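# Stand assembled housing upright on belt behind rail

## Task

Find the white housing that already contains both its circuit board and its motor, stand it upright on the dark belt strip that lies right behind the white rail with the board and motor still seated inside, and finish with both grippers released from it.

## Robot and tools

Robot: two six-joint arms, left_arm and right_arm, each ending in a parallel gripper. The names are labels only; left_arm sits on the +y side. Do not let the arms collide or push on each other.

Frame: all reported gripper poses share one scene frame with its origin on the table top midway between the arms, +x out over the table, +z up. end_effector_position is in metres and end_effector_quat_wxyz is the gripper orientation. The reported point lies between the finger pads, roughly 1 cm short of the tips, and can be off from the truth, more so at long reach. Fingers point along the gripper's +z and close along its y.

Joint order (used in every command row and every per-joint list in results): shoulder, elbow, waist, wrist pitch, wrist yaw, wrist roll. Follow this order only. Stated ranges in radians: waist -2.618 to 3.054, shoulder 0.000 to 3.142, elbow 0.000 to 3.142, wrist pitch -1.571 to 1.571, wrist yaw -1.571 to 1.571, wrist roll -2.094 to 2.094; the true end can differ by up to 0.036 rad.

Command row: one flat list of 14 numbers covering both arms, each in [-1, 1]: left_arm's six joint values then its opening, then the same seven for right_arm. Joint values are scaled offsets, not angles: 1.0 equals 1.202 rad for waist, 1.258 shoulder, 1.238 elbow, 2.073 wrist pitch, 2.022 wrist yaw and wrist roll. The opening is absolute, not an offset: +1 fully open, -1 closed. Fill in an arm's values even when only the other arm should move.

execute_actions(actions): a list of up to 15 actions; each action is a list of up to 15 rows, one row per 1/30 s step, and a short action repeats its final row until 15 steps pass. Within an action, each row's joint offsets are counted from the joint angles at the start of that action, not from the previous row; for the first action, that means the most recent reported angles. If any action would push a joint more than 0.036 rad beyond its stated end, that action is rejected for both arms; a malformed action, or a failing first action, rejects the whole call with no motion. An empty list just returns the current state and images. A joint commanded past its real end is stopped there and the result prints "joint sent to its limit"; absence of that line does not prove there is room.

move(target, speed, blocking): target is one 14-number row as above, offsets measured from the Joint positions in the latest result that printed them. All joints travel in step so they finish together; the gripper follows a curve. speed (0.01 to 2 rad/s, default 0.5) caps the joint with the longest way to go; paths last 0.5 to 10 s and are cut off at 10 s. Moves ignore obstacles and the other arm; faster contacts and targets set deeper past contact hit and press harder. Finger openings are sent at the start. With blocking=false the result comes after 0.5 s while motion continues; check with wait(0), and call wait or stop before sending anything else. The result adds a "move:" line: the ending (done, off_target, moving, held, fault), limits=held or limits=none, and each arm's joint farthest from target.

wait(seconds): 0 to 10; arms keep their last command, a running move carries on and may end the wait early.
stop(): brakes a running move; fast motion needs more room; fingers keep moving.
zoom_image(camera, region): camera is cam_high, cam_low, cam_left_wrist or cam_right_wrist; region [x0, y0, x1, y1] in pixels of that 504x504 image, origin top-left, at most 504 by 504.
finished_scene(scene): closes the scene by number after the last command is held; irreversible, and the result reports success. Replying with no tool call also ends things.

Results: the state line gives each gripper's pose. Joint positions and Joint velocities list each arm's six joints (rad, rad/s) plus finger gap (m; 0.094 when fully open). Joint targets shows what the joints are currently being driven toward. grip_measured is the opening on the command scale, each gripper biased up to about 1 mm. Step readings list joint angles at some steps; HELD with an arm label means that arm's row was partly held back. "joint command not followed" means a clearance check altered that arm's joint targets. Joint torques are total drive output and include offsets and noise. FAULT or OVER-TEMPERATURE FAULT lines mean an arm was stopped. MOTOR HOT appears from 75 °C; 90 °C pauses that arm for 10 s; 100 °C drops it.

Motion rules: each joint target is kept within a lead of the measured angle (0.202 rad waist, 0.258 shoulder, 0.238 elbow, 0.573 wrist pitch, 0.522 wrist yaw and roll), and targets are scaled back if they would place the gripper over 70 mm from where it is. Large changes therefore take several actions. Zero offsets can let an arm sag; to hold, command offsets back to the desired angles first, then zeros, increasing the aim if it still falls short.

Gripping: to hold a part, command an opening about 0.03 below grip_measured; a smaller margin grips more gently. Pads press roughly 50 to 62 N at most, less on very thin parts, with a brief spike on first contact. Parts may get tugged or pushed at random. Avoid dropping the housing, spilling the board or motor, slamming, and knocking anything off the table, which fails the job.

Each tool is called after "Request:" by a JSON object that holds its "name" and its "arguments", one argument or row to a line.

## Session

Request:
{"name": "execute_actions", "arguments": {
  "actions": []
}}

Scene clock: 0.00 s.
left_arm: end_effector_position=(+0.4001, -0.1966, +0.2666) grip_measured=+1.000 end_effector_quat_wxyz=(+0.675, +0.544, +0.489, +0.096) | right_arm: end_effector_position=(+0.5419, -0.4084, +0.2479) grip_measured=+1.000 end_effector_quat_wxyz=(+0.471, +0.516, +0.455, +0.552)
Joint names: [shoulder, elbow, waist, wrist pitch, wrist yaw, wrist roll]
Joint positions: left_arm=[ 2.278  1.899 -1.126  0.306 -0.281  0.96   0.094] | right_arm=[ 1.867  1.054 -0.236  0.871 -0.345  1.732  0.094]
Joint velocities: left_arm=[ 0.002 -0.017  0.007 -0.007  0.081 -0.037  0.   ] | right_arm=[-0.007 -0.002 -0.012  0.007  0.037 -0.007  0.   ]
Joint torques (N m, as the arm reports them, + toward a larger angle): no reading
Joint targets: left_arm=[2.261 1.912 -1.126 0.312 -0.280 0.954] | right_arm=[1.860 1.060 -0.236 0.870 -0.345 1.726]

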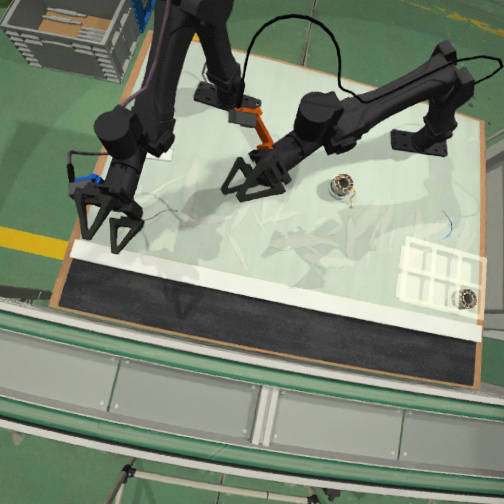

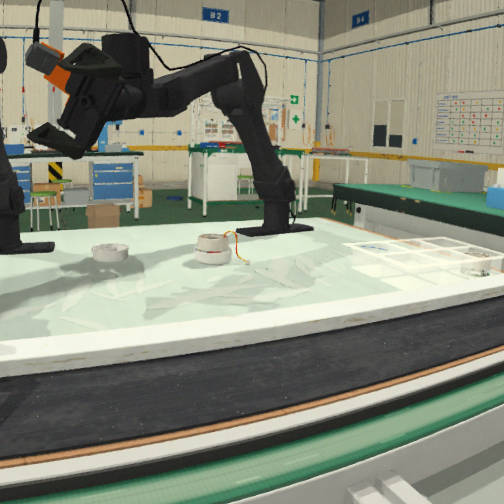

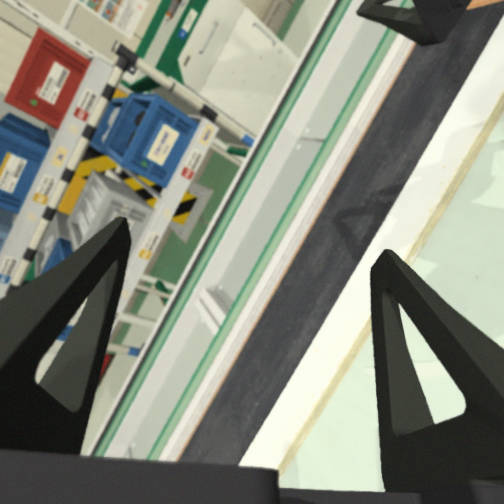

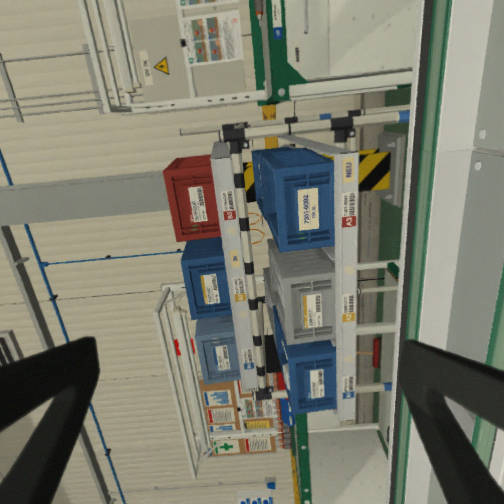

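Request:
{"name": "move", "arguments": {
  "target": [-0.777,-0.726,0.3,-0.53,0.139,-0.475,1,0,0,-0.3,0,0,0,1],
  "speed": 1
}}

Request:
{"name": "zoom_image", "arguments": {
  "camera": "cam_low",
  "region": [150,190,290,290]
}}

Scene clock: 15.00 s.
left_arm: end_effector_position=(+0.2392, +0.1546, +0.1376) grip_measured=+1.000 end_effector_quat_wxyz=(+0.230, +0.300, +0.923, -0.071) | right_arm: end_effector_position=(+0.4663, -0.5885, +0.2479) grip_measured=+1.000 end_effector_quat_wxyz=(+0.562, +0.589, +0.356, +0.460)
Joint names: [shoulder, elbow, waist, wrist pitch, wrist yaw, wrist roll]
Joint positions: left_arm=[ 1.319  1.012 -0.772 -0.777 -0.006  0.005  0.094] | right_arm=[ 1.867  1.054 -0.593  0.871 -0.346  1.732  0.094]
Joint velocities: left_arm=[ 0.012 -0.007 -0.012  0.007 -0.007  0.037  0.   ] | right_arm=[-0.002 -0.002  0.007  0.022 -0.007 -0.051  0.   ]
Joint torques (N m, as the arm reports them, + toward a larger angle): left_arm=[-5.39  5.3   0.46  0.99  0.08 -0.08] | right_arm=[-10.53   7.53  -0.24   1.87   0.01   0.  ]
Joint targets: left_arm=[1.301 1.000 -0.765 -0.793 0.001 -0.001] | right_arm=[1.867 1.054 -0.597 0.871 -0.346 1.732]
move: done; limits=none; left_arm: farthest joint: the shoulder, 0.019 radians from its target (0.978 radians at the start); right_arm: farthest joint: the waist, 0.003 radians from its target (0.360 radians at the start)
camera_calibration (this result's frames):
cam_left_wrist: T_world_to_cam=[[-0.455623, -0.889127, 0.0431381, 0.24466], [-0.804893, 0.432187, 0.406647, 0.071961], [-0.380204, 0.150556, -0.912566, 0.311376], [0, 0, 0, 1]] pos_world=[0.28778, 0.139554, 0.244335]
cam_right_wrist: T_world_to_cam=[[0.0411163, 0.0955978, -0.994571, 0.280607], [-0.021895, 0.995259, 0.0947589, 0.607082], [0.998914, 0.01788, 0.0430145, -0.36375], [0, 0, 0, 1]] pos_world=[0.36511, -0.624526, 0.237204]

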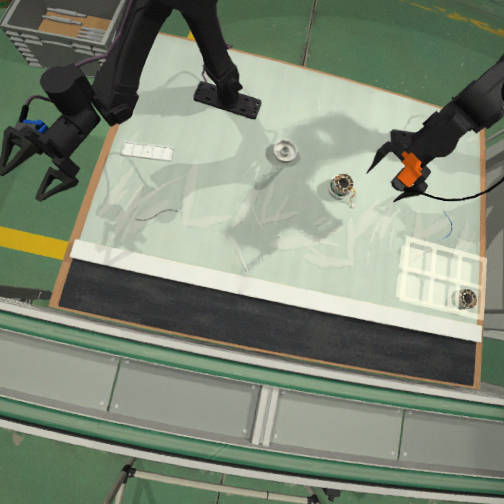

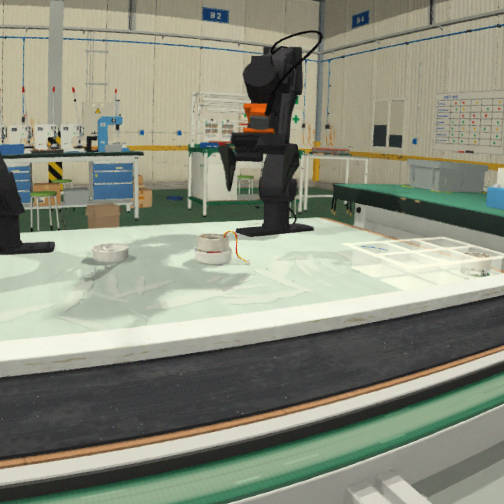

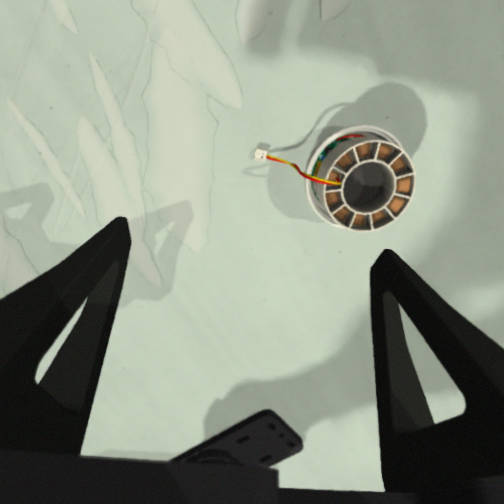

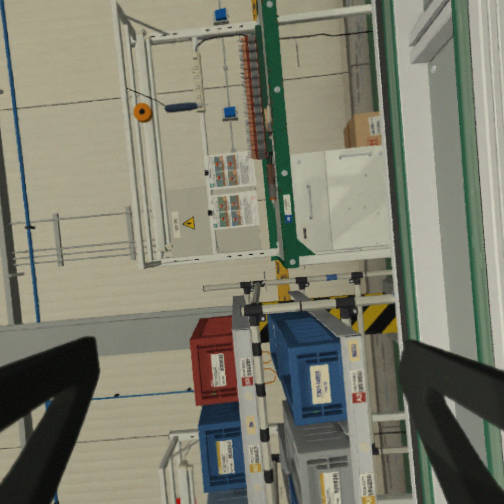

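Region (150, 190, 290, 290) of cam_low's 504x504 image, scaled by 3.600, with more detail than that image has; it fills the top 360 rows of this view, and the rest is white.

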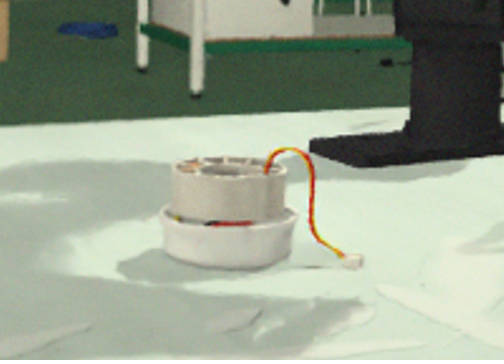

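Request:
{"name": "move", "arguments": {
  "target": [-0.5,-0.3,0.9,0,0,0,1,-0.55,-0.353,0.9,-0.446,0.171,-0.856,1],
  "speed": 1.2
}}

Request:
{"name": "move", "arguments": {
  "target": [0,0,0,0,0,0,1,0.05,0,0.56,0,0,0,1],
  "speed": 0.8
}}

Scene clock: 39.33 s.
left_arm: end_effector_position=(+0.1876, +0.4450, +0.1533) grip_measured=+1.000 end_effector_quat_wxyz=(+0.351, -0.206, +0.909, +0.084) | right_arm: end_effector_position=(+0.3430, -0.1493, +0.1400) grip_measured=+1.000 end_effector_quat_wxyz=(+0.453, -0.166, +0.871, +0.094)
Joint names: [shoulder, elbow, waist, wrist pitch, wrist yaw, wrist roll]
Joint positions: left_arm=[ 0.71   0.655  0.301 -0.777 -0.007  0.005  0.094] | right_arm=[ 1.197  0.624  0.481 -0.036 -0.005  0.013  0.094]
Joint velocities: left_arm=[ 0.012  0.002 -0.007 -0.037  0.007  0.022  0.   ] | right_arm=[-0.002  0.002 -0.022 -0.022 -0.007  0.022  0.   ]
Joint torques (N m, as the arm reports them, + toward a larger angle): left_arm=[-0.78  5.28  0.59  1.45  0.01  0.  ] | right_arm=[-6.2   7.32  0.6   1.54  0.   -0.11]
Joint targets: left_arm=[0.690 0.640 0.309 -0.778 -0.006 0.005] | right_arm=[1.175 0.617 0.489 -0.054 -0.000 0.002]
move: off_target (right_arm); limits=none; left_arm: farthest joint: the shoulder, 0.020 radians from its target (0.629 radians at the start); right_arm: farthest joint: the shoulder, 0.022 radians from its target (0.692 radians at the start)
camera_calibration (this result's frames):
cam_left_wrist: T_world_to_cam=[[0.55041, -0.831151, 0.0789701, 0.25864], [-0.829236, -0.533235, 0.167413, 0.369397], [-0.0970362, -0.157631, -0.982719, 0.357169], [0, 0, 0, 1]] pos_world=[0.198617, 0.468246, 0.26873]
cam_right_wrist: T_world_to_cam=[[0.358322, -0.932543, 0.0443769, -0.271356], [-0.7574, -0.318159, -0.570193, 0.326833], [0.545848, 0.170702, -0.820311, 0.0552735], [0, 0, 0, 1]] pos_world=[0.314606, -0.158502, 0.243742]

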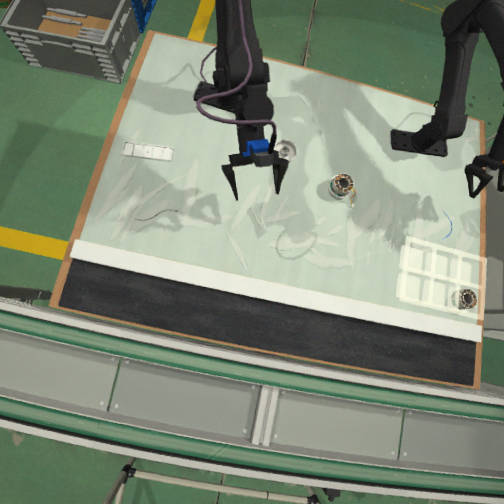

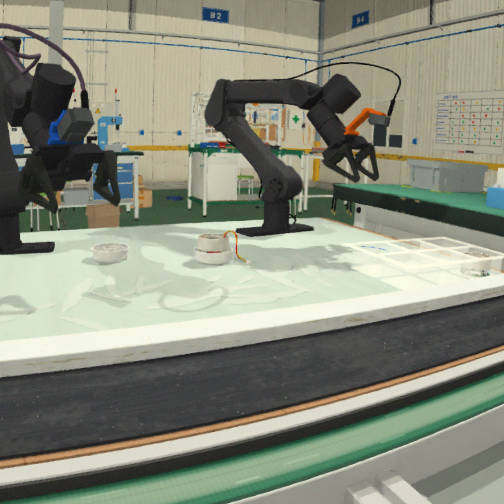

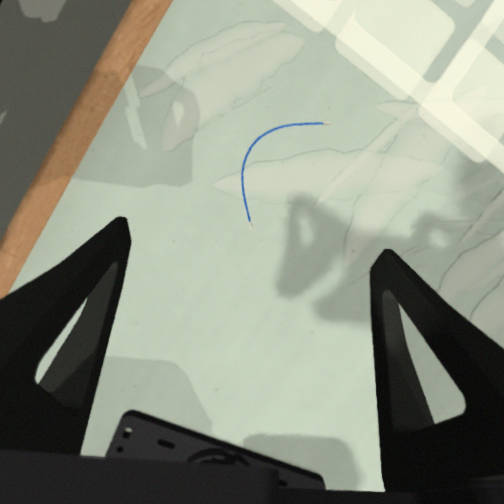

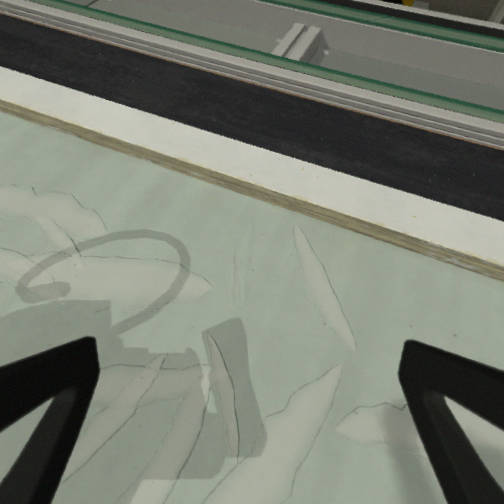

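Scene clock: 40.63 s.
left_arm: end_effector_position=(+0.1876, +0.4450, +0.1533) grip_measured=+1.000 end_effector_quat_wxyz=(+0.351, -0.206, +0.909, +0.084) | right_arm: end_effector_position=(+0.1843, +0.0307, +0.1211) grip_measured=+1.000 end_effector_quat_wxyz=(+0.376, -0.448, +0.779, +0.226)
Joint names: [shoulder, elbow, waist, wrist pitch, wrist yaw, wrist roll]
Joint positions: left_arm=[ 0.71   0.655  0.301 -0.777 -0.007  0.005  0.094] | right_arm=[ 1.251  0.624  1.147 -0.036 -0.008  0.013  0.094]
Joint velocities: left_arm=[-0.017 -0.012 -0.002 -0.022 -0.007 -0.022  0.   ] | right_arm=[-0.007  0.017 -0.017  0.022  0.007  0.007  0.   ]
Joint torques (N m, as the arm reports them, + toward a larger angle): left_arm=[ 0.75  6.26  0.05  1.46  0.   -0.02] | right_arm=[-3.92  7.96  0.49  1.69  0.   -0.01]
Joint targets: left_arm=[0.710 0.655 0.301 -0.777 -0.007 0.005] | right_arm=[1.260 0.624 1.154 -0.036 -0.005 0.013]
move: done; limits=none; left_arm: farthest joint: the waist, 0.000 radians from its target (0.000 radians at the start); right_arm: farthest joint: the shoulder, 0.008 radians from its target (0.063 radians at the start)
camera_calibration (this result's frames):
cam_left_wrist: T_world_to_cam=[[0.55041, -0.831151, 0.0789701, 0.25864], [-0.829236, -0.533235, 0.167413, 0.369397], [-0.0970362, -0.157631, -0.982719, 0.357169], [0, 0, 0, 1]] pos_world=[0.198617, 0.468246, 0.26873]
cam_right_wrist: T_world_to_cam=[[0.860325, -0.507847, 0.0439627, -0.151312], [-0.412745, -0.744626, -0.52457, 0.19711], [0.299137, 0.433155, -0.850232, 0.136757], [0, 0, 0, 1]] pos_world=[0.170624, 0.0106927, 0.226325]

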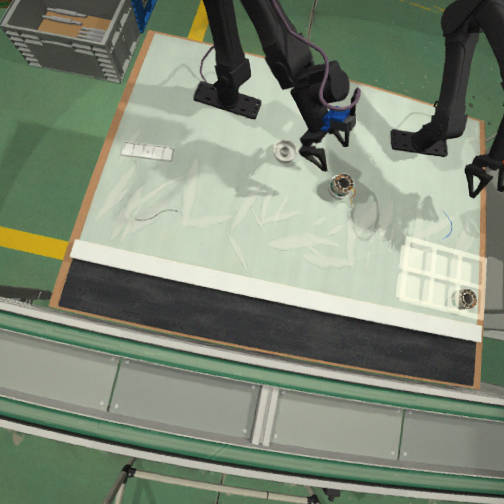

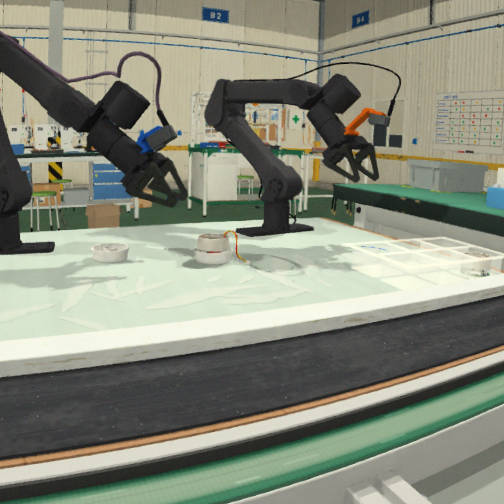

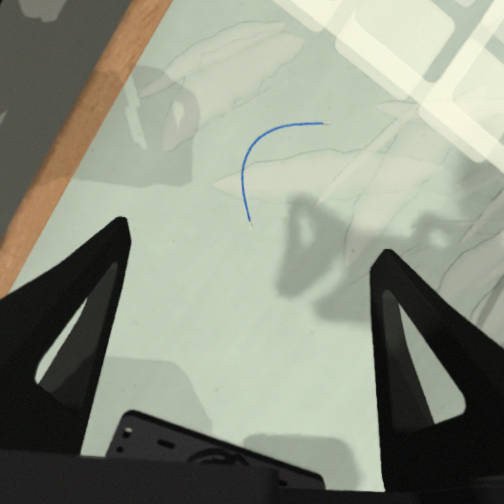

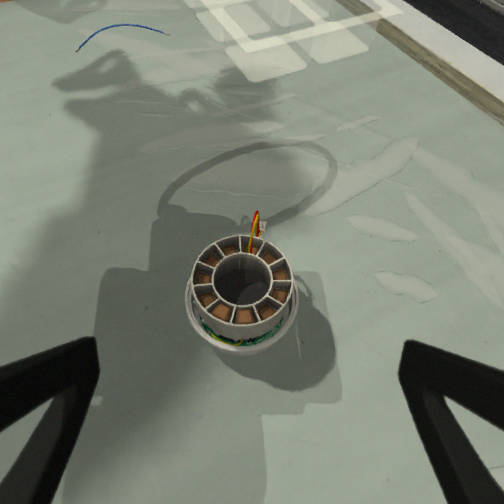

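Request:
{"name": "move", "arguments": {
  "target": [0,0,0,0,0,0,1,0.25,-0.065,-0.01,0.17,0,-0.008,1]
}}

Request:
{"name": "move", "arguments": {
  "target": [0,0,0,0,0,0,1,0.15,0.08,0,0.05,0,0,1],
  "speed": 0.3
}}

Scene clock: 50.97 s.
left_arm: end_effector_position=(+0.1876, +0.4450, +0.1533) grip_measured=+1.000 end_effector_quat_wxyz=(+0.351, -0.206, +0.909, +0.084) | right_arm: end_effector_position=(+0.1945, +0.0486, +0.0453) grip_measured=+1.000 end_effector_quat_wxyz=(+0.359, -0.455, +0.786, +0.214)
Joint names: [shoulder, elbow, waist, wrist pitch, wrist yaw, wrist roll]
Joint positions: left_arm=[ 0.71   0.655  0.301 -0.777 -0.007  0.005  0.094] | right_arm=[ 1.561  0.55   1.147  0.302 -0.008  0.006  0.094]
Joint velocities: left_arm=[-0.002  0.002 -0.002 -0.007  0.051  0.007  0.   ] | right_arm=[-0.002  0.002 -0.002  0.022 -0.022  0.037  0.   ]
Joint torques (N m, as the arm reports them, + toward a larger angle): left_arm=[ 0.76  6.23 -0.01  1.46  0.01 -0.01] | right_arm=[-6.06  5.92 -0.86  1.77  0.   -0.11]
Joint targets: left_arm=[0.710 0.655 0.301 -0.777 -0.007 0.005] | right_arm=[1.566 0.544 1.135 0.316 -0.008 -0.004]
move: done; limits=none; left_arm: farthest joint: the waist, 0.000 radians from its target (0.000 radians at the start); right_arm: farthest joint: the wrist pitch, 0.014 radians from its target (0.352 radians at the start)
camera_calibration (this result's frames):
cam_left_wrist: T_world_to_cam=[[0.55041, -0.831151, 0.0789701, 0.25864], [-0.829236, -0.533235, 0.167413, 0.369397], [-0.0970362, -0.157631, -0.982719, 0.357169], [0, 0, 0, 1]] pos_world=[0.198617, 0.468246, 0.26873]
cam_right_wrist: T_world_to_cam=[[0.863124, -0.502587, 0.0492313, -0.148706], [-0.419, -0.767153, -0.485711, 0.175444], [0.28188, 0.398601, -0.872732, 0.0675579], [0, 0, 0, 1]] pos_world=[0.182819, 0.0329262, 0.151496]

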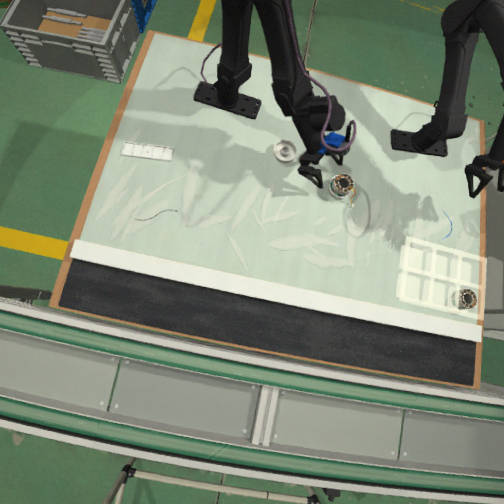

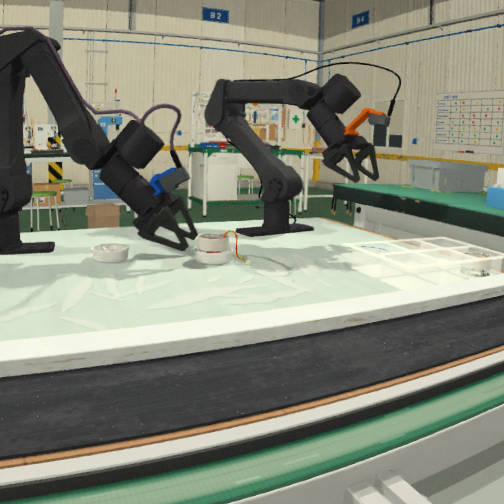

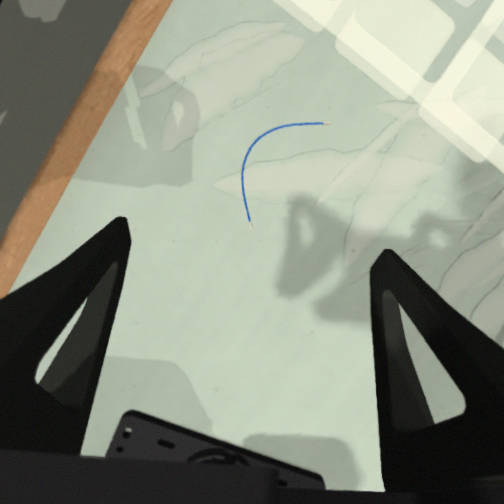

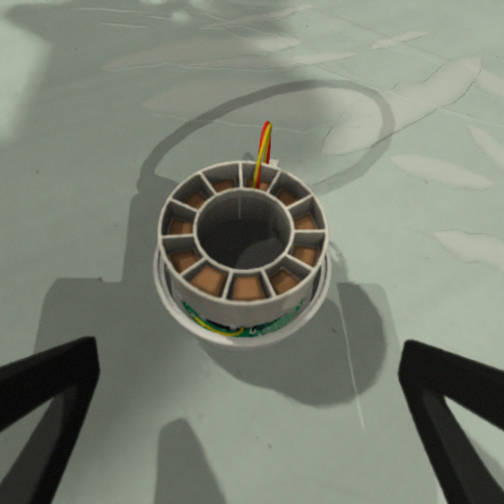

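Scene clock: 52.20 s.
left_arm: end_effector_position=(+0.1876, +0.4450, +0.1533) grip_measured=+1.000 end_effector_quat_wxyz=(+0.351, -0.206, +0.909, +0.084) | right_arm: end_effector_position=(+0.2077, +0.0717, +0.0219) grip_measured=+1.000 end_effector_quat_wxyz=(+0.354, -0.456, +0.788, +0.212)
Joint names: [shoulder, elbow, waist, wrist pitch, wrist yaw, wrist roll]
Joint positions: left_arm=[ 0.71   0.655  0.301 -0.777 -0.007  0.005  0.094] | right_arm=[ 1.741  0.629  1.147  0.392 -0.008  0.006  0.094]
Joint velocities: left_arm=[-0.022  0.002  0.012  0.022  0.037 -0.022  0.   ] | right_arm=[ 0.002 -0.002 -0.007 -0.051 -0.037 -0.007  0.   ]
Joint torques (N m, as the arm reports them, + toward a larger angle): left_arm=[ 0.74  6.22  0.02  1.47  0.   -0.02] | right_arm=[-7.13  8.05  0.04  1.79 -0.01  0.  ]
Joint targets: left_arm=[0.710 0.655 0.301 -0.777 -0.007 0.005] | right_arm=[1.749 0.650 1.147 0.406 -0.008 0.006]
move: done; limits=none; left_arm: farthest joint: the waist, 0.000 radians from its target (0.000 radians at the start); right_arm: farthest joint: the elbow, 0.020 radians from its target (0.099 radians at the start)
camera_calibration (this result's frames):
cam_left_wrist: T_world_to_cam=[[0.55041, -0.831151, 0.0789701, 0.25864], [-0.829236, -0.533235, 0.167413, 0.369397], [-0.0970362, -0.157631, -0.982719, 0.357169], [0, 0, 0, 1]] pos_world=[0.198617, 0.468246, 0.26873]
cam_right_wrist: T_world_to_cam=[[0.863412, -0.50208, 0.0493368, -0.147404], [-0.421814, -0.77209, -0.475342, 0.188073], [0.276752, 0.389605, -0.878417, 0.035965], [0, 0, 0, 1]] pos_world=[0.196649, 0.0571888, 0.128264]

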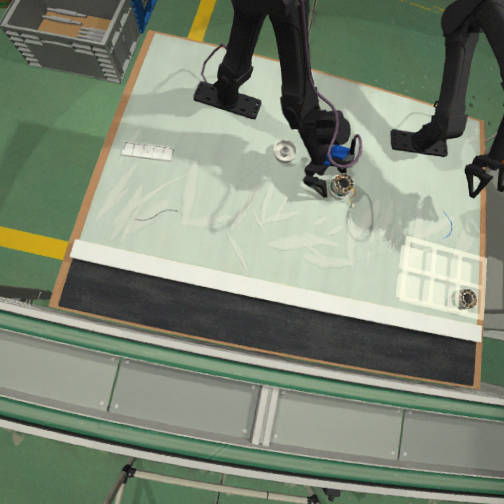

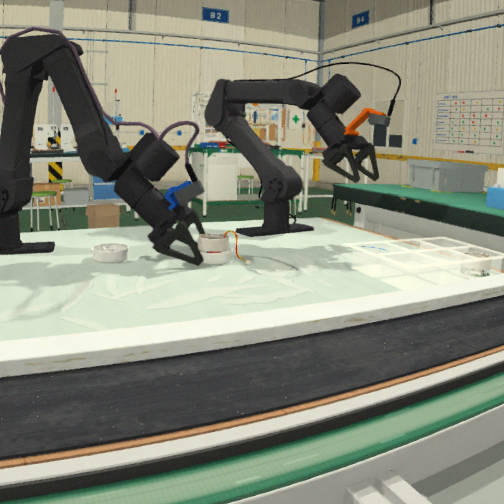

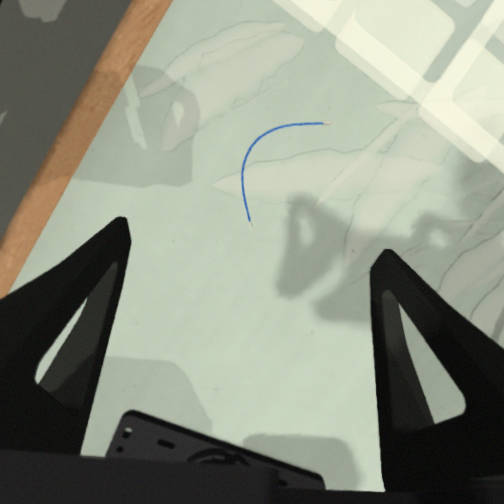

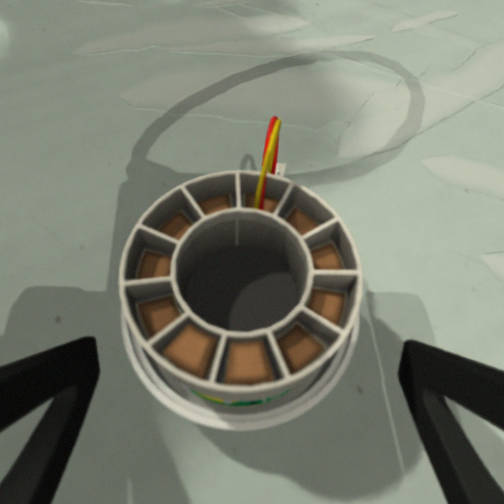

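Request:
{"name": "move", "arguments": {
  "target": [0,0,0,0,0,0,1,0.07,0.088,0.012,0.007,0,0,1],
  "speed": 0.2
}}

Request:
{"name": "zoom_image", "arguments": {
  "camera": "cam_low",
  "region": [140,190,280,290]
}}

Scene clock: 57.77 s.
left_arm: end_effector_position=(+0.1876, +0.4450, +0.1533) grip_measured=+1.000 end_effector_quat_wxyz=(+0.351, -0.206, +0.909, +0.084) | right_arm: end_effector_position=(+0.2181, +0.0943, +0.0223) grip_measured=+1.000 end_effector_quat_wxyz=(+0.360, -0.457, +0.784, +0.216)
Joint names: [shoulder, elbow, waist, wrist pitch, wrist yaw, wrist roll]
Joint positions: left_arm=[ 0.71   0.655  0.301 -0.777 -0.007  0.005  0.094] | right_arm=[ 1.819  0.719  1.152  0.395 -0.008  0.006  0.094]
Joint velocities: left_arm=[-0.007 -0.007  0.002  0.007 -0.007  0.007  0.   ] | right_arm=[-0.007 -0.017 -0.012  0.125  0.007  0.022  0.   ]
Joint torques (N m, as the arm reports them, + toward a larger angle): left_arm=[ 0.73  6.32  0.01  1.48  0.   -0.02] | right_arm=[-7.8   7.95  0.64  1.76 -0.01  0.  ]
Joint targets: left_arm=[0.710 0.655 0.301 -0.777 -0.007 0.005] | right_arm=[1.829 0.738 1.161 0.406 -0.008 0.006]
move: done; limits=none; left_arm: farthest joint: the waist, 0.000 radians from its target (0.000 radians at the start); right_arm: farthest joint: the elbow, 0.019 radians from its target (0.109 radians at the start)
camera_calibration (this result's frames):
cam_left_wrist: T_world_to_cam=[[0.55041, -0.831151, 0.0789701, 0.25864], [-0.829236, -0.533235, 0.167413, 0.369397], [-0.0970362, -0.157631, -0.982719, 0.357169], [0, 0, 0, 1]] pos_world=[0.198617, 0.468246, 0.26873]
cam_right_wrist: T_world_to_cam=[[0.865532, -0.498431, 0.049203, -0.145844], [-0.414461, -0.767926, -0.488376, 0.208413], [0.281206, 0.402313, -0.871245, 0.022373], [0, 0, 0, 1]] pos_world=[0.20632, 0.0783513, 0.128452]

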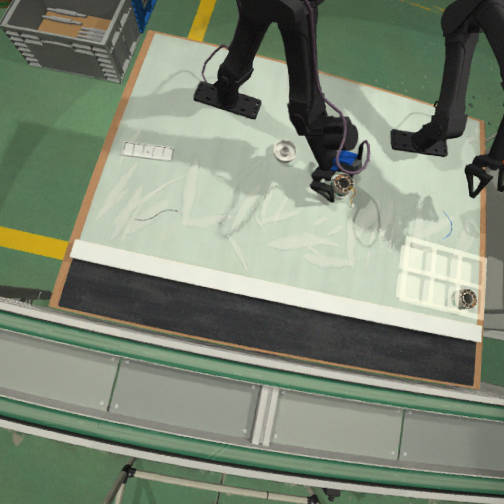

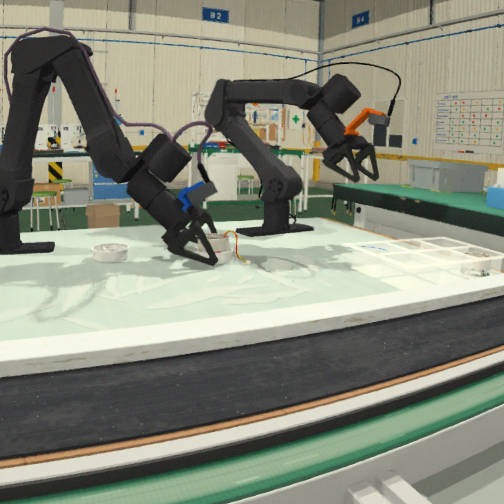

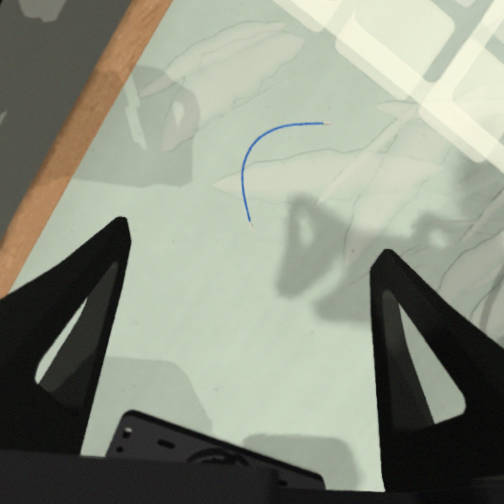

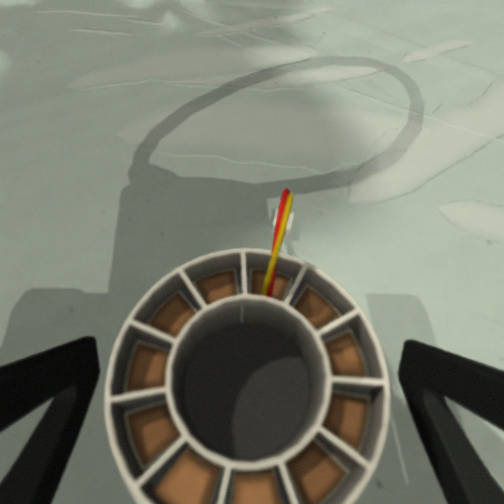

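Region (140, 190, 280, 290) of cam_low's 504x504 image, scaled by 3.600, with more detail than that image has; it fills the top 360 rows of this view, and the rest is white.

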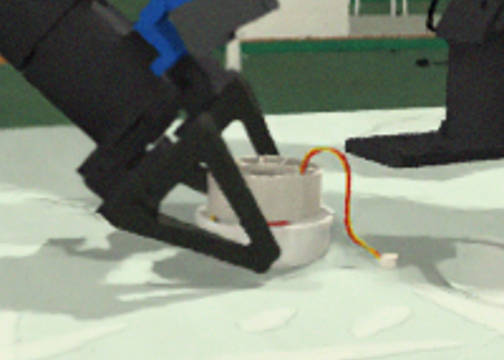

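Request:
{"name": "move", "arguments": {
  "target": [0,0,0,0,0,0,1,0,0.01,0,0,0,0,0.27]
}}

Request:
{"name": "zoom_image", "arguments": {
  "camera": "cam_low",
  "region": [140,190,280,290]
}}

Scene clock: 61.30 s.
left_arm: end_effector_position=(+0.1876, +0.4450, +0.1533) grip_measured=+1.000 end_effector_quat_wxyz=(+0.351, -0.206, +0.909, +0.084) | right_arm: end_effector_position=(+0.2180, +0.0944, +0.0223) grip_measured=+0.406 end_effector_quat_wxyz=(+0.360, -0.457, +0.784, +0.216)
Joint names: [shoulder, elbow, waist, wrist pitch, wrist yaw, wrist roll]
Joint positions: left_arm=[ 0.71   0.655  0.301 -0.777 -0.007  0.005  0.094] | right_arm=[ 1.819  0.719  1.152  0.395 -0.008  0.006  0.066]
Joint velocities: left_arm=[-0.002 -0.002 -0.007  0.007  0.022  0.007  0.   ] | right_arm=[ 0.007 -0.002  0.007  0.022  0.007 -0.007 -0.   ]
Joint torques (N m, as the arm reports them, + toward a larger angle): left_arm=[ 0.73  6.23  0.    1.46  0.01 -0.02] | right_arm=[-8.71  7.32  0.02  1.64  0.    0.  ]
Joint targets: left_arm=[0.710 0.655 0.301 -0.777 -0.007 0.005] | right_arm=[1.819 0.731 1.152 0.395 -0.007 0.006]
move: done; limits=none; left_arm: farthest joint: the waist, 0.000 radians from its target (0.000 radians at the start); right_arm: farthest joint: the elbow, 0.013 radians from its target (0.013 radians at the start)
camera_calibration (this result's frames):
cam_left_wrist: T_world_to_cam=[[0.55041, -0.831151, 0.0789701, 0.25864], [-0.829236, -0.533235, 0.167413, 0.369397], [-0.0970362, -0.157631, -0.982719, 0.357169], [0, 0, 0, 1]] pos_world=[0.198617, 0.468246, 0.26873]
cam_right_wrist: T_world_to_cam=[[0.865687, -0.498186, 0.0489561, -0.145828], [-0.414343, -0.767988, -0.48838, 0.208394], [0.280902, 0.4025, -0.871257, 0.0224257], [0, 0, 0, 1]] pos_world=[0.206288, 0.0783681, 0.128453]

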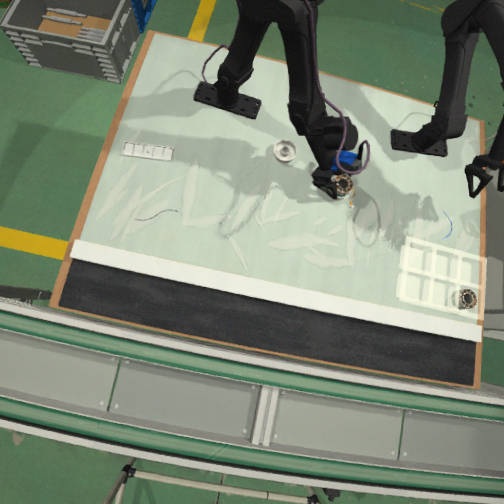

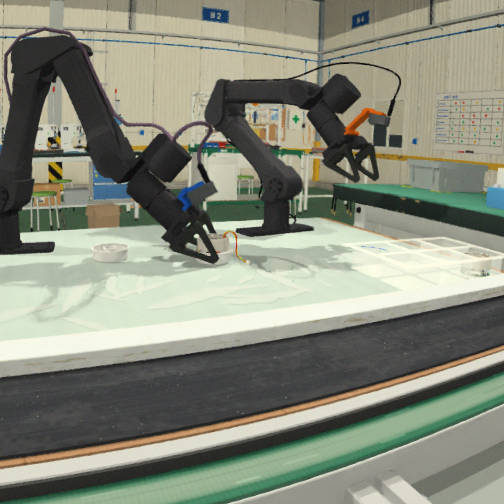

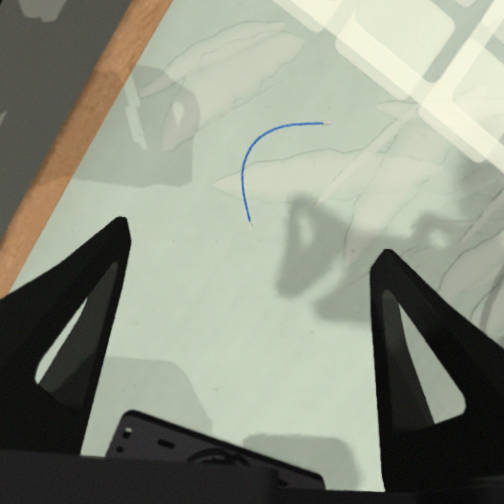

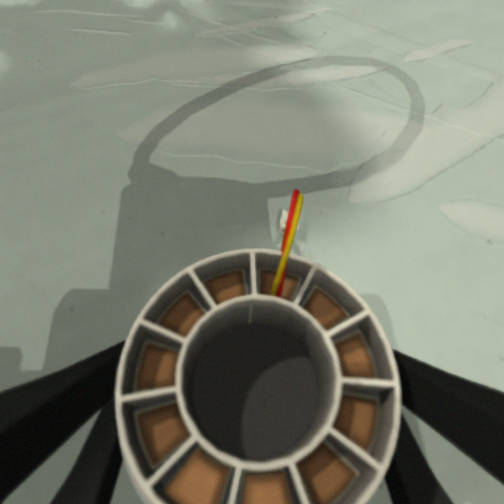

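Region (140, 190, 280, 290) of cam_low's 504x504 image, scaled by 3.600, with more detail than that image has; it fills the top 360 rows of this view, and the rest is white.

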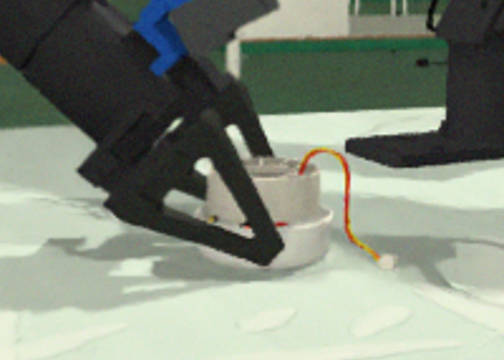

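Request:
{"name": "move", "arguments": {
  "target": [0,0,0,0,0,0,1,-0.215,0.137,0,-0.2,0,0,0.35],
  "speed": 0.35
}}

Request:
{"name": "move", "arguments": {
  "target": [0,0,0,0,0,0,1,0.675,0.99,-0.83,-0.18,0,0,0.35]
}}

Scene clock: 67.80 s.
left_arm: end_effector_position=(+0.1876, +0.4450, +0.1533) grip_measured=+1.000 end_effector_quat_wxyz=(+0.351, -0.206, +0.909, +0.084) | right_arm: end_effector_position=(+0.2140, +0.0872, +0.1032) grip_measured=+0.406 end_effector_quat_wxyz=(+0.349, -0.460, +0.789, +0.210)
Joint names: [shoulder, elbow, waist, wrist pitch, wrist yaw, wrist roll]
Joint positions: left_arm=[ 0.71   0.655  0.301 -0.777 -0.007  0.005  0.094] | right_arm=[ 1.571  0.864  1.152 -0.024 -0.008  0.006  0.066]
Joint velocities: left_arm=[-0.022  0.007  0.032 -0.007 -0.051 -0.051  0.   ] | right_arm=[-0.012  0.002 -0.002 -0.007 -0.022  0.007  0.001]
Joint torques (N m, as the arm reports them, + toward a larger angle): left_arm=[ 0.74  6.26  0.    1.46  0.   -0.02] | right_arm=[-9.62  9.89  0.03  1.66 -0.01  0.  ]
Joint targets: left_arm=[0.710 0.655 0.301 -0.777 -0.007 0.005] | right_arm=[1.548 0.888 1.152 -0.019 -0.008 0.006]
move: off_target (right_arm); limits=none; left_arm: farthest joint: the waist, 0.000 radians from its target (0.000 radians at the start); right_arm: farthest joint: the elbow, 0.024 radians from its target (0.170 radians at the start)
camera_calibration (this result's frames):
cam_left_wrist: T_world_to_cam=[[0.55041, -0.831151, 0.0789701, 0.25864], [-0.829236, -0.533235, 0.167413, 0.369397], [-0.0970362, -0.157631, -0.982719, 0.357169], [0, 0, 0, 1]] pos_world=[0.198617, 0.468246, 0.26873]
cam_right_wrist: T_world_to_cam=[[0.866312, -0.497077, 0.049175, -0.150116], [-0.420417, -0.778768, -0.465586, 0.240579], [0.269728, 0.382669, -0.883635, 0.102338], [0, 0, 0, 1]] pos_world=[0.203588, 0.0735746, 0.209822]

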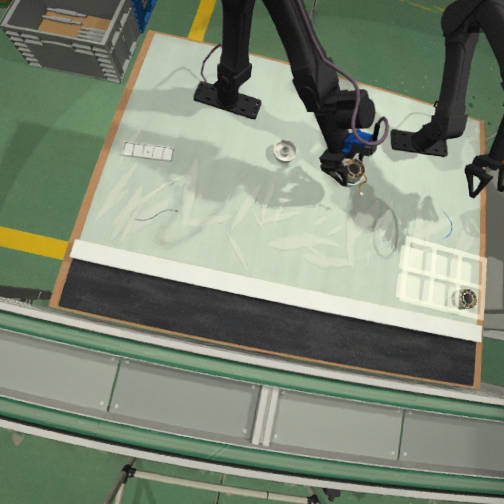

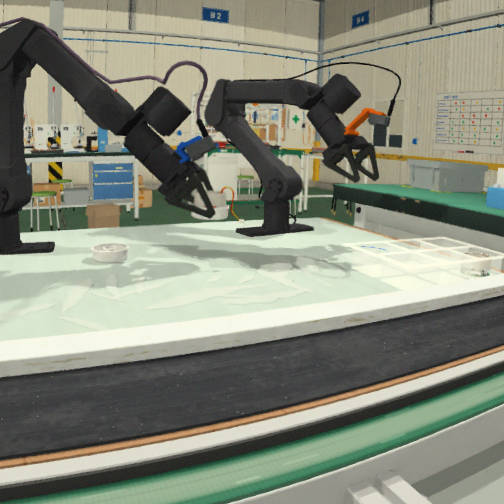

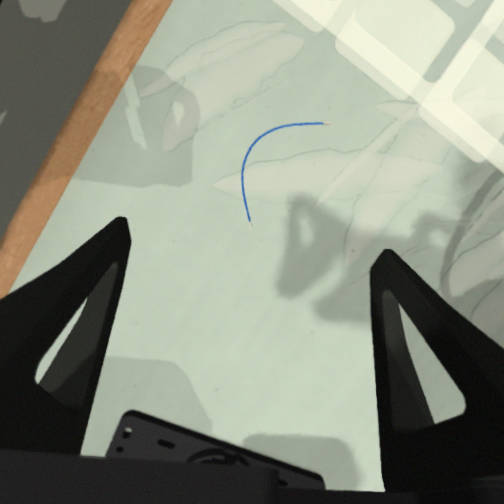

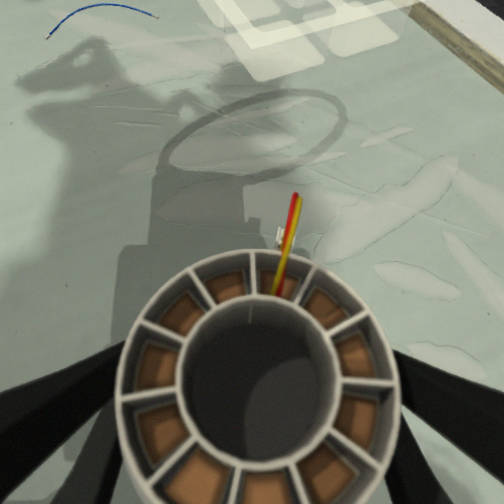

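Scene clock: 70.83 s.
left_arm: end_effector_position=(+0.1876, +0.4450, +0.1533) grip_measured=+1.000 end_effector_quat_wxyz=(+0.351, -0.206, +0.909, +0.084) | right_arm: end_effector_position=(+0.6519, -0.2531, +0.0868) grip_measured=+0.406 end_effector_quat_wxyz=(+0.390, -0.022, +0.920, +0.013)
Joint names: [shoulder, elbow, waist, wrist pitch, wrist yaw, wrist roll]
Joint positions: left_arm=[ 0.71   0.655  0.301 -0.777 -0.007  0.005  0.094] | right_arm=[ 2.426  2.059  0.147 -0.402 -0.004  0.006  0.066]
Joint velocities: left_arm=[ 0.017  0.012 -0.017 -0.007  0.007 -0.037  0.   ] | right_arm=[ 0.022  0.022  0.007  0.037  0.007 -0.037 -0.   ]
Joint torques (N m, as the arm reports them, + toward a larger angle): left_arm=[ 0.71  6.29  0.07  1.46  0.01 -0.03] | right_arm=[-16.37  11.16   0.64   1.62  -0.06   0.  ]
Joint targets: left_arm=[0.710 0.655 0.301 -0.777 -0.007 0.005] | right_arm=[2.420 2.090 0.154 -0.398 -0.008 0.006]
move: off_target (right_arm); limits=none; left_arm: farthest joint: the waist, 0.000 radians from its target (0.000 radians at the start); right_arm: farthest joint: the elbow, 0.031 radians from its target (1.225 radians at the start)
camera_calibration (this result's frames):
cam_left_wrist: T_world_to_cam=[[0.55041, -0.831151, 0.0789701, 0.25864], [-0.829236, -0.533235, 0.167413, 0.369397], [-0.0970362, -0.157631, -0.982719, 0.357169], [0, 0, 0, 1]] pos_world=[0.198617, 0.468246, 0.26873]
cam_right_wrist: T_world_to_cam=[[0.0435877, -0.997663, 0.0526162, -0.288488], [-0.899998, -0.0620753, -0.431452, 0.643104], [0.43371, -0.0285484, -0.9006, -0.109559], [0, 0, 0, 1]] pos_world=[0.638883, -0.251021, 0.193979]

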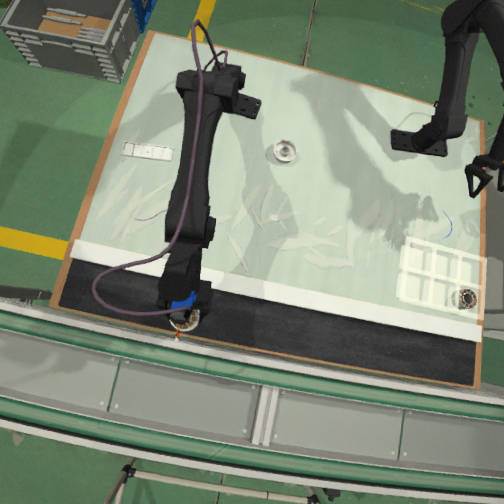

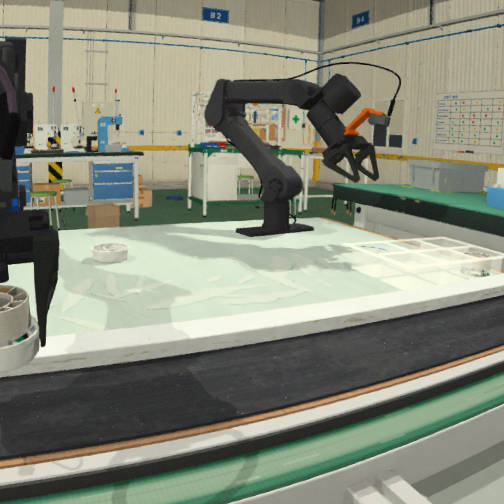

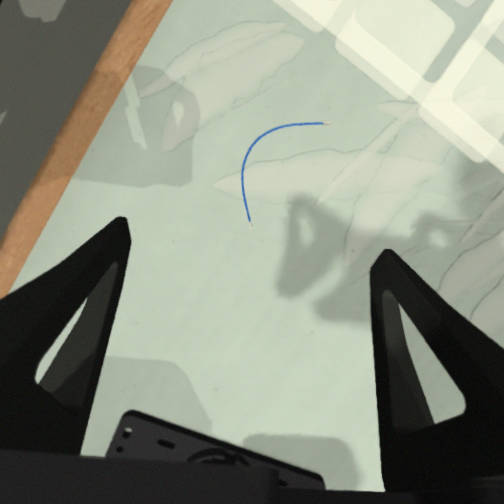

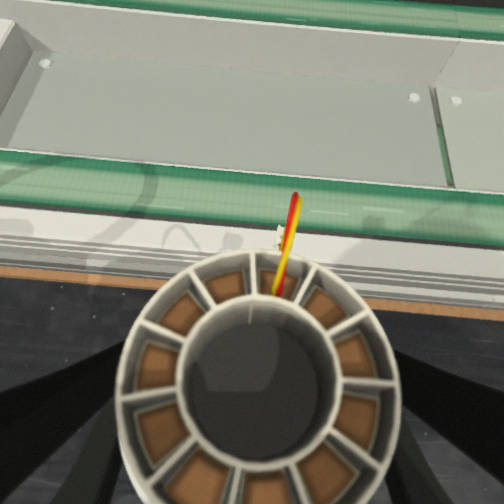

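Request:
{"name": "move", "arguments": {
  "target": [0,0,0,0,0,0,1,0.035,-0.085,0.09,0.125,0,0,0.35],
  "speed": 0.2
}}

Scene clock: 76.60 s.
left_arm: end_effector_position=(+0.1876, +0.4450, +0.1533) grip_measured=+1.000 end_effector_quat_wxyz=(+0.351, -0.206, +0.909, +0.084) | right_arm: end_effector_position=(+0.6566, -0.1851, +0.0515) grip_measured=+0.406 end_effector_quat_wxyz=(+0.420, -0.068, +0.904, +0.036)
Joint names: [shoulder, elbow, waist, wrist pitch, wrist yaw, wrist roll]
Joint positions: left_arm=[ 0.71   0.655  0.301 -0.777 -0.007  0.005  0.094] | right_arm=[ 2.476  1.955  0.25  -0.179 -0.004  0.006  0.066]
Joint velocities: left_arm=[ 0.007 -0.012 -0.007 -0.007 -0.022  0.022  0.   ] | right_arm=[-0.007  0.012 -0.002 -0.066 -0.051 -0.066 -0.001]
Joint torques (N m, as the arm reports them, + toward a larger angle): left_arm=[ 0.77  6.25 -0.02  1.47  0.   -0.02] | right_arm=[-16.53   7.93   0.44   2.04  -0.01   0.  ]
Joint targets: left_arm=[0.710 0.655 0.301 -0.777 -0.007 0.005] | right_arm=[2.470 1.953 0.255 -0.142 -0.004 0.006]
move: off_target (right_arm); limits=none; left_arm: farthest joint: the waist, 0.000 radians from its target (0.000 radians at the start); right_arm: farthest joint: the wrist pitch, 0.036 radians from its target (0.259 radians at the start)
camera_calibration (this result's frames):
cam_left_wrist: T_world_to_cam=[[0.55041, -0.831151, 0.0789701, 0.25864], [-0.829236, -0.533235, 0.167413, 0.369397], [-0.0970362, -0.157631, -0.982719, 0.357169], [0, 0, 0, 1]] pos_world=[0.198617, 0.468246, 0.26873]
cam_right_wrist: T_world_to_cam=[[0.142011, -0.988506, 0.0518605, -0.28194], [-0.857559, -0.149028, -0.492324, 0.595469], [0.494394, 0.0254419, -0.868866, -0.172998], [0, 0, 0, 1]] pos_world=[0.636218, -0.185556, 0.157473]

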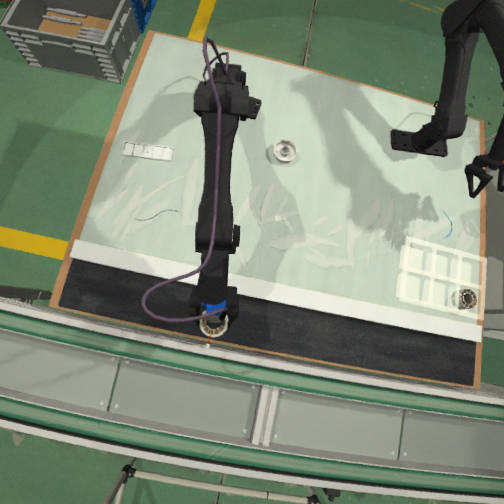

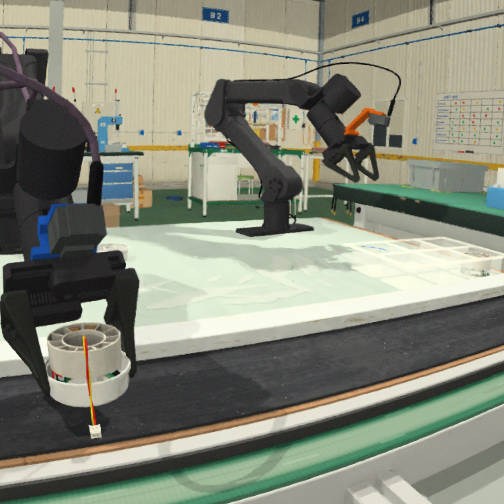

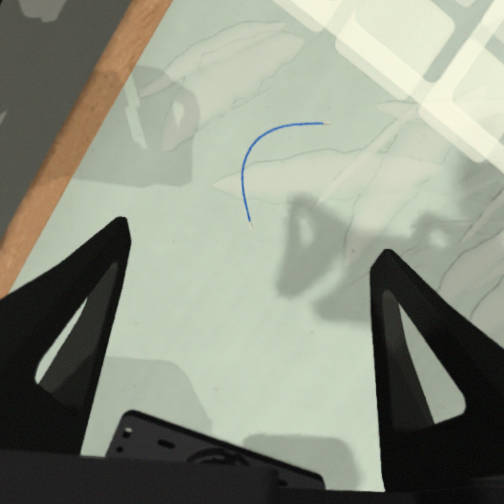

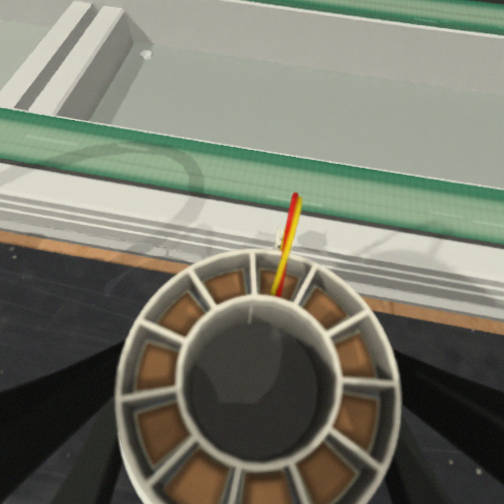

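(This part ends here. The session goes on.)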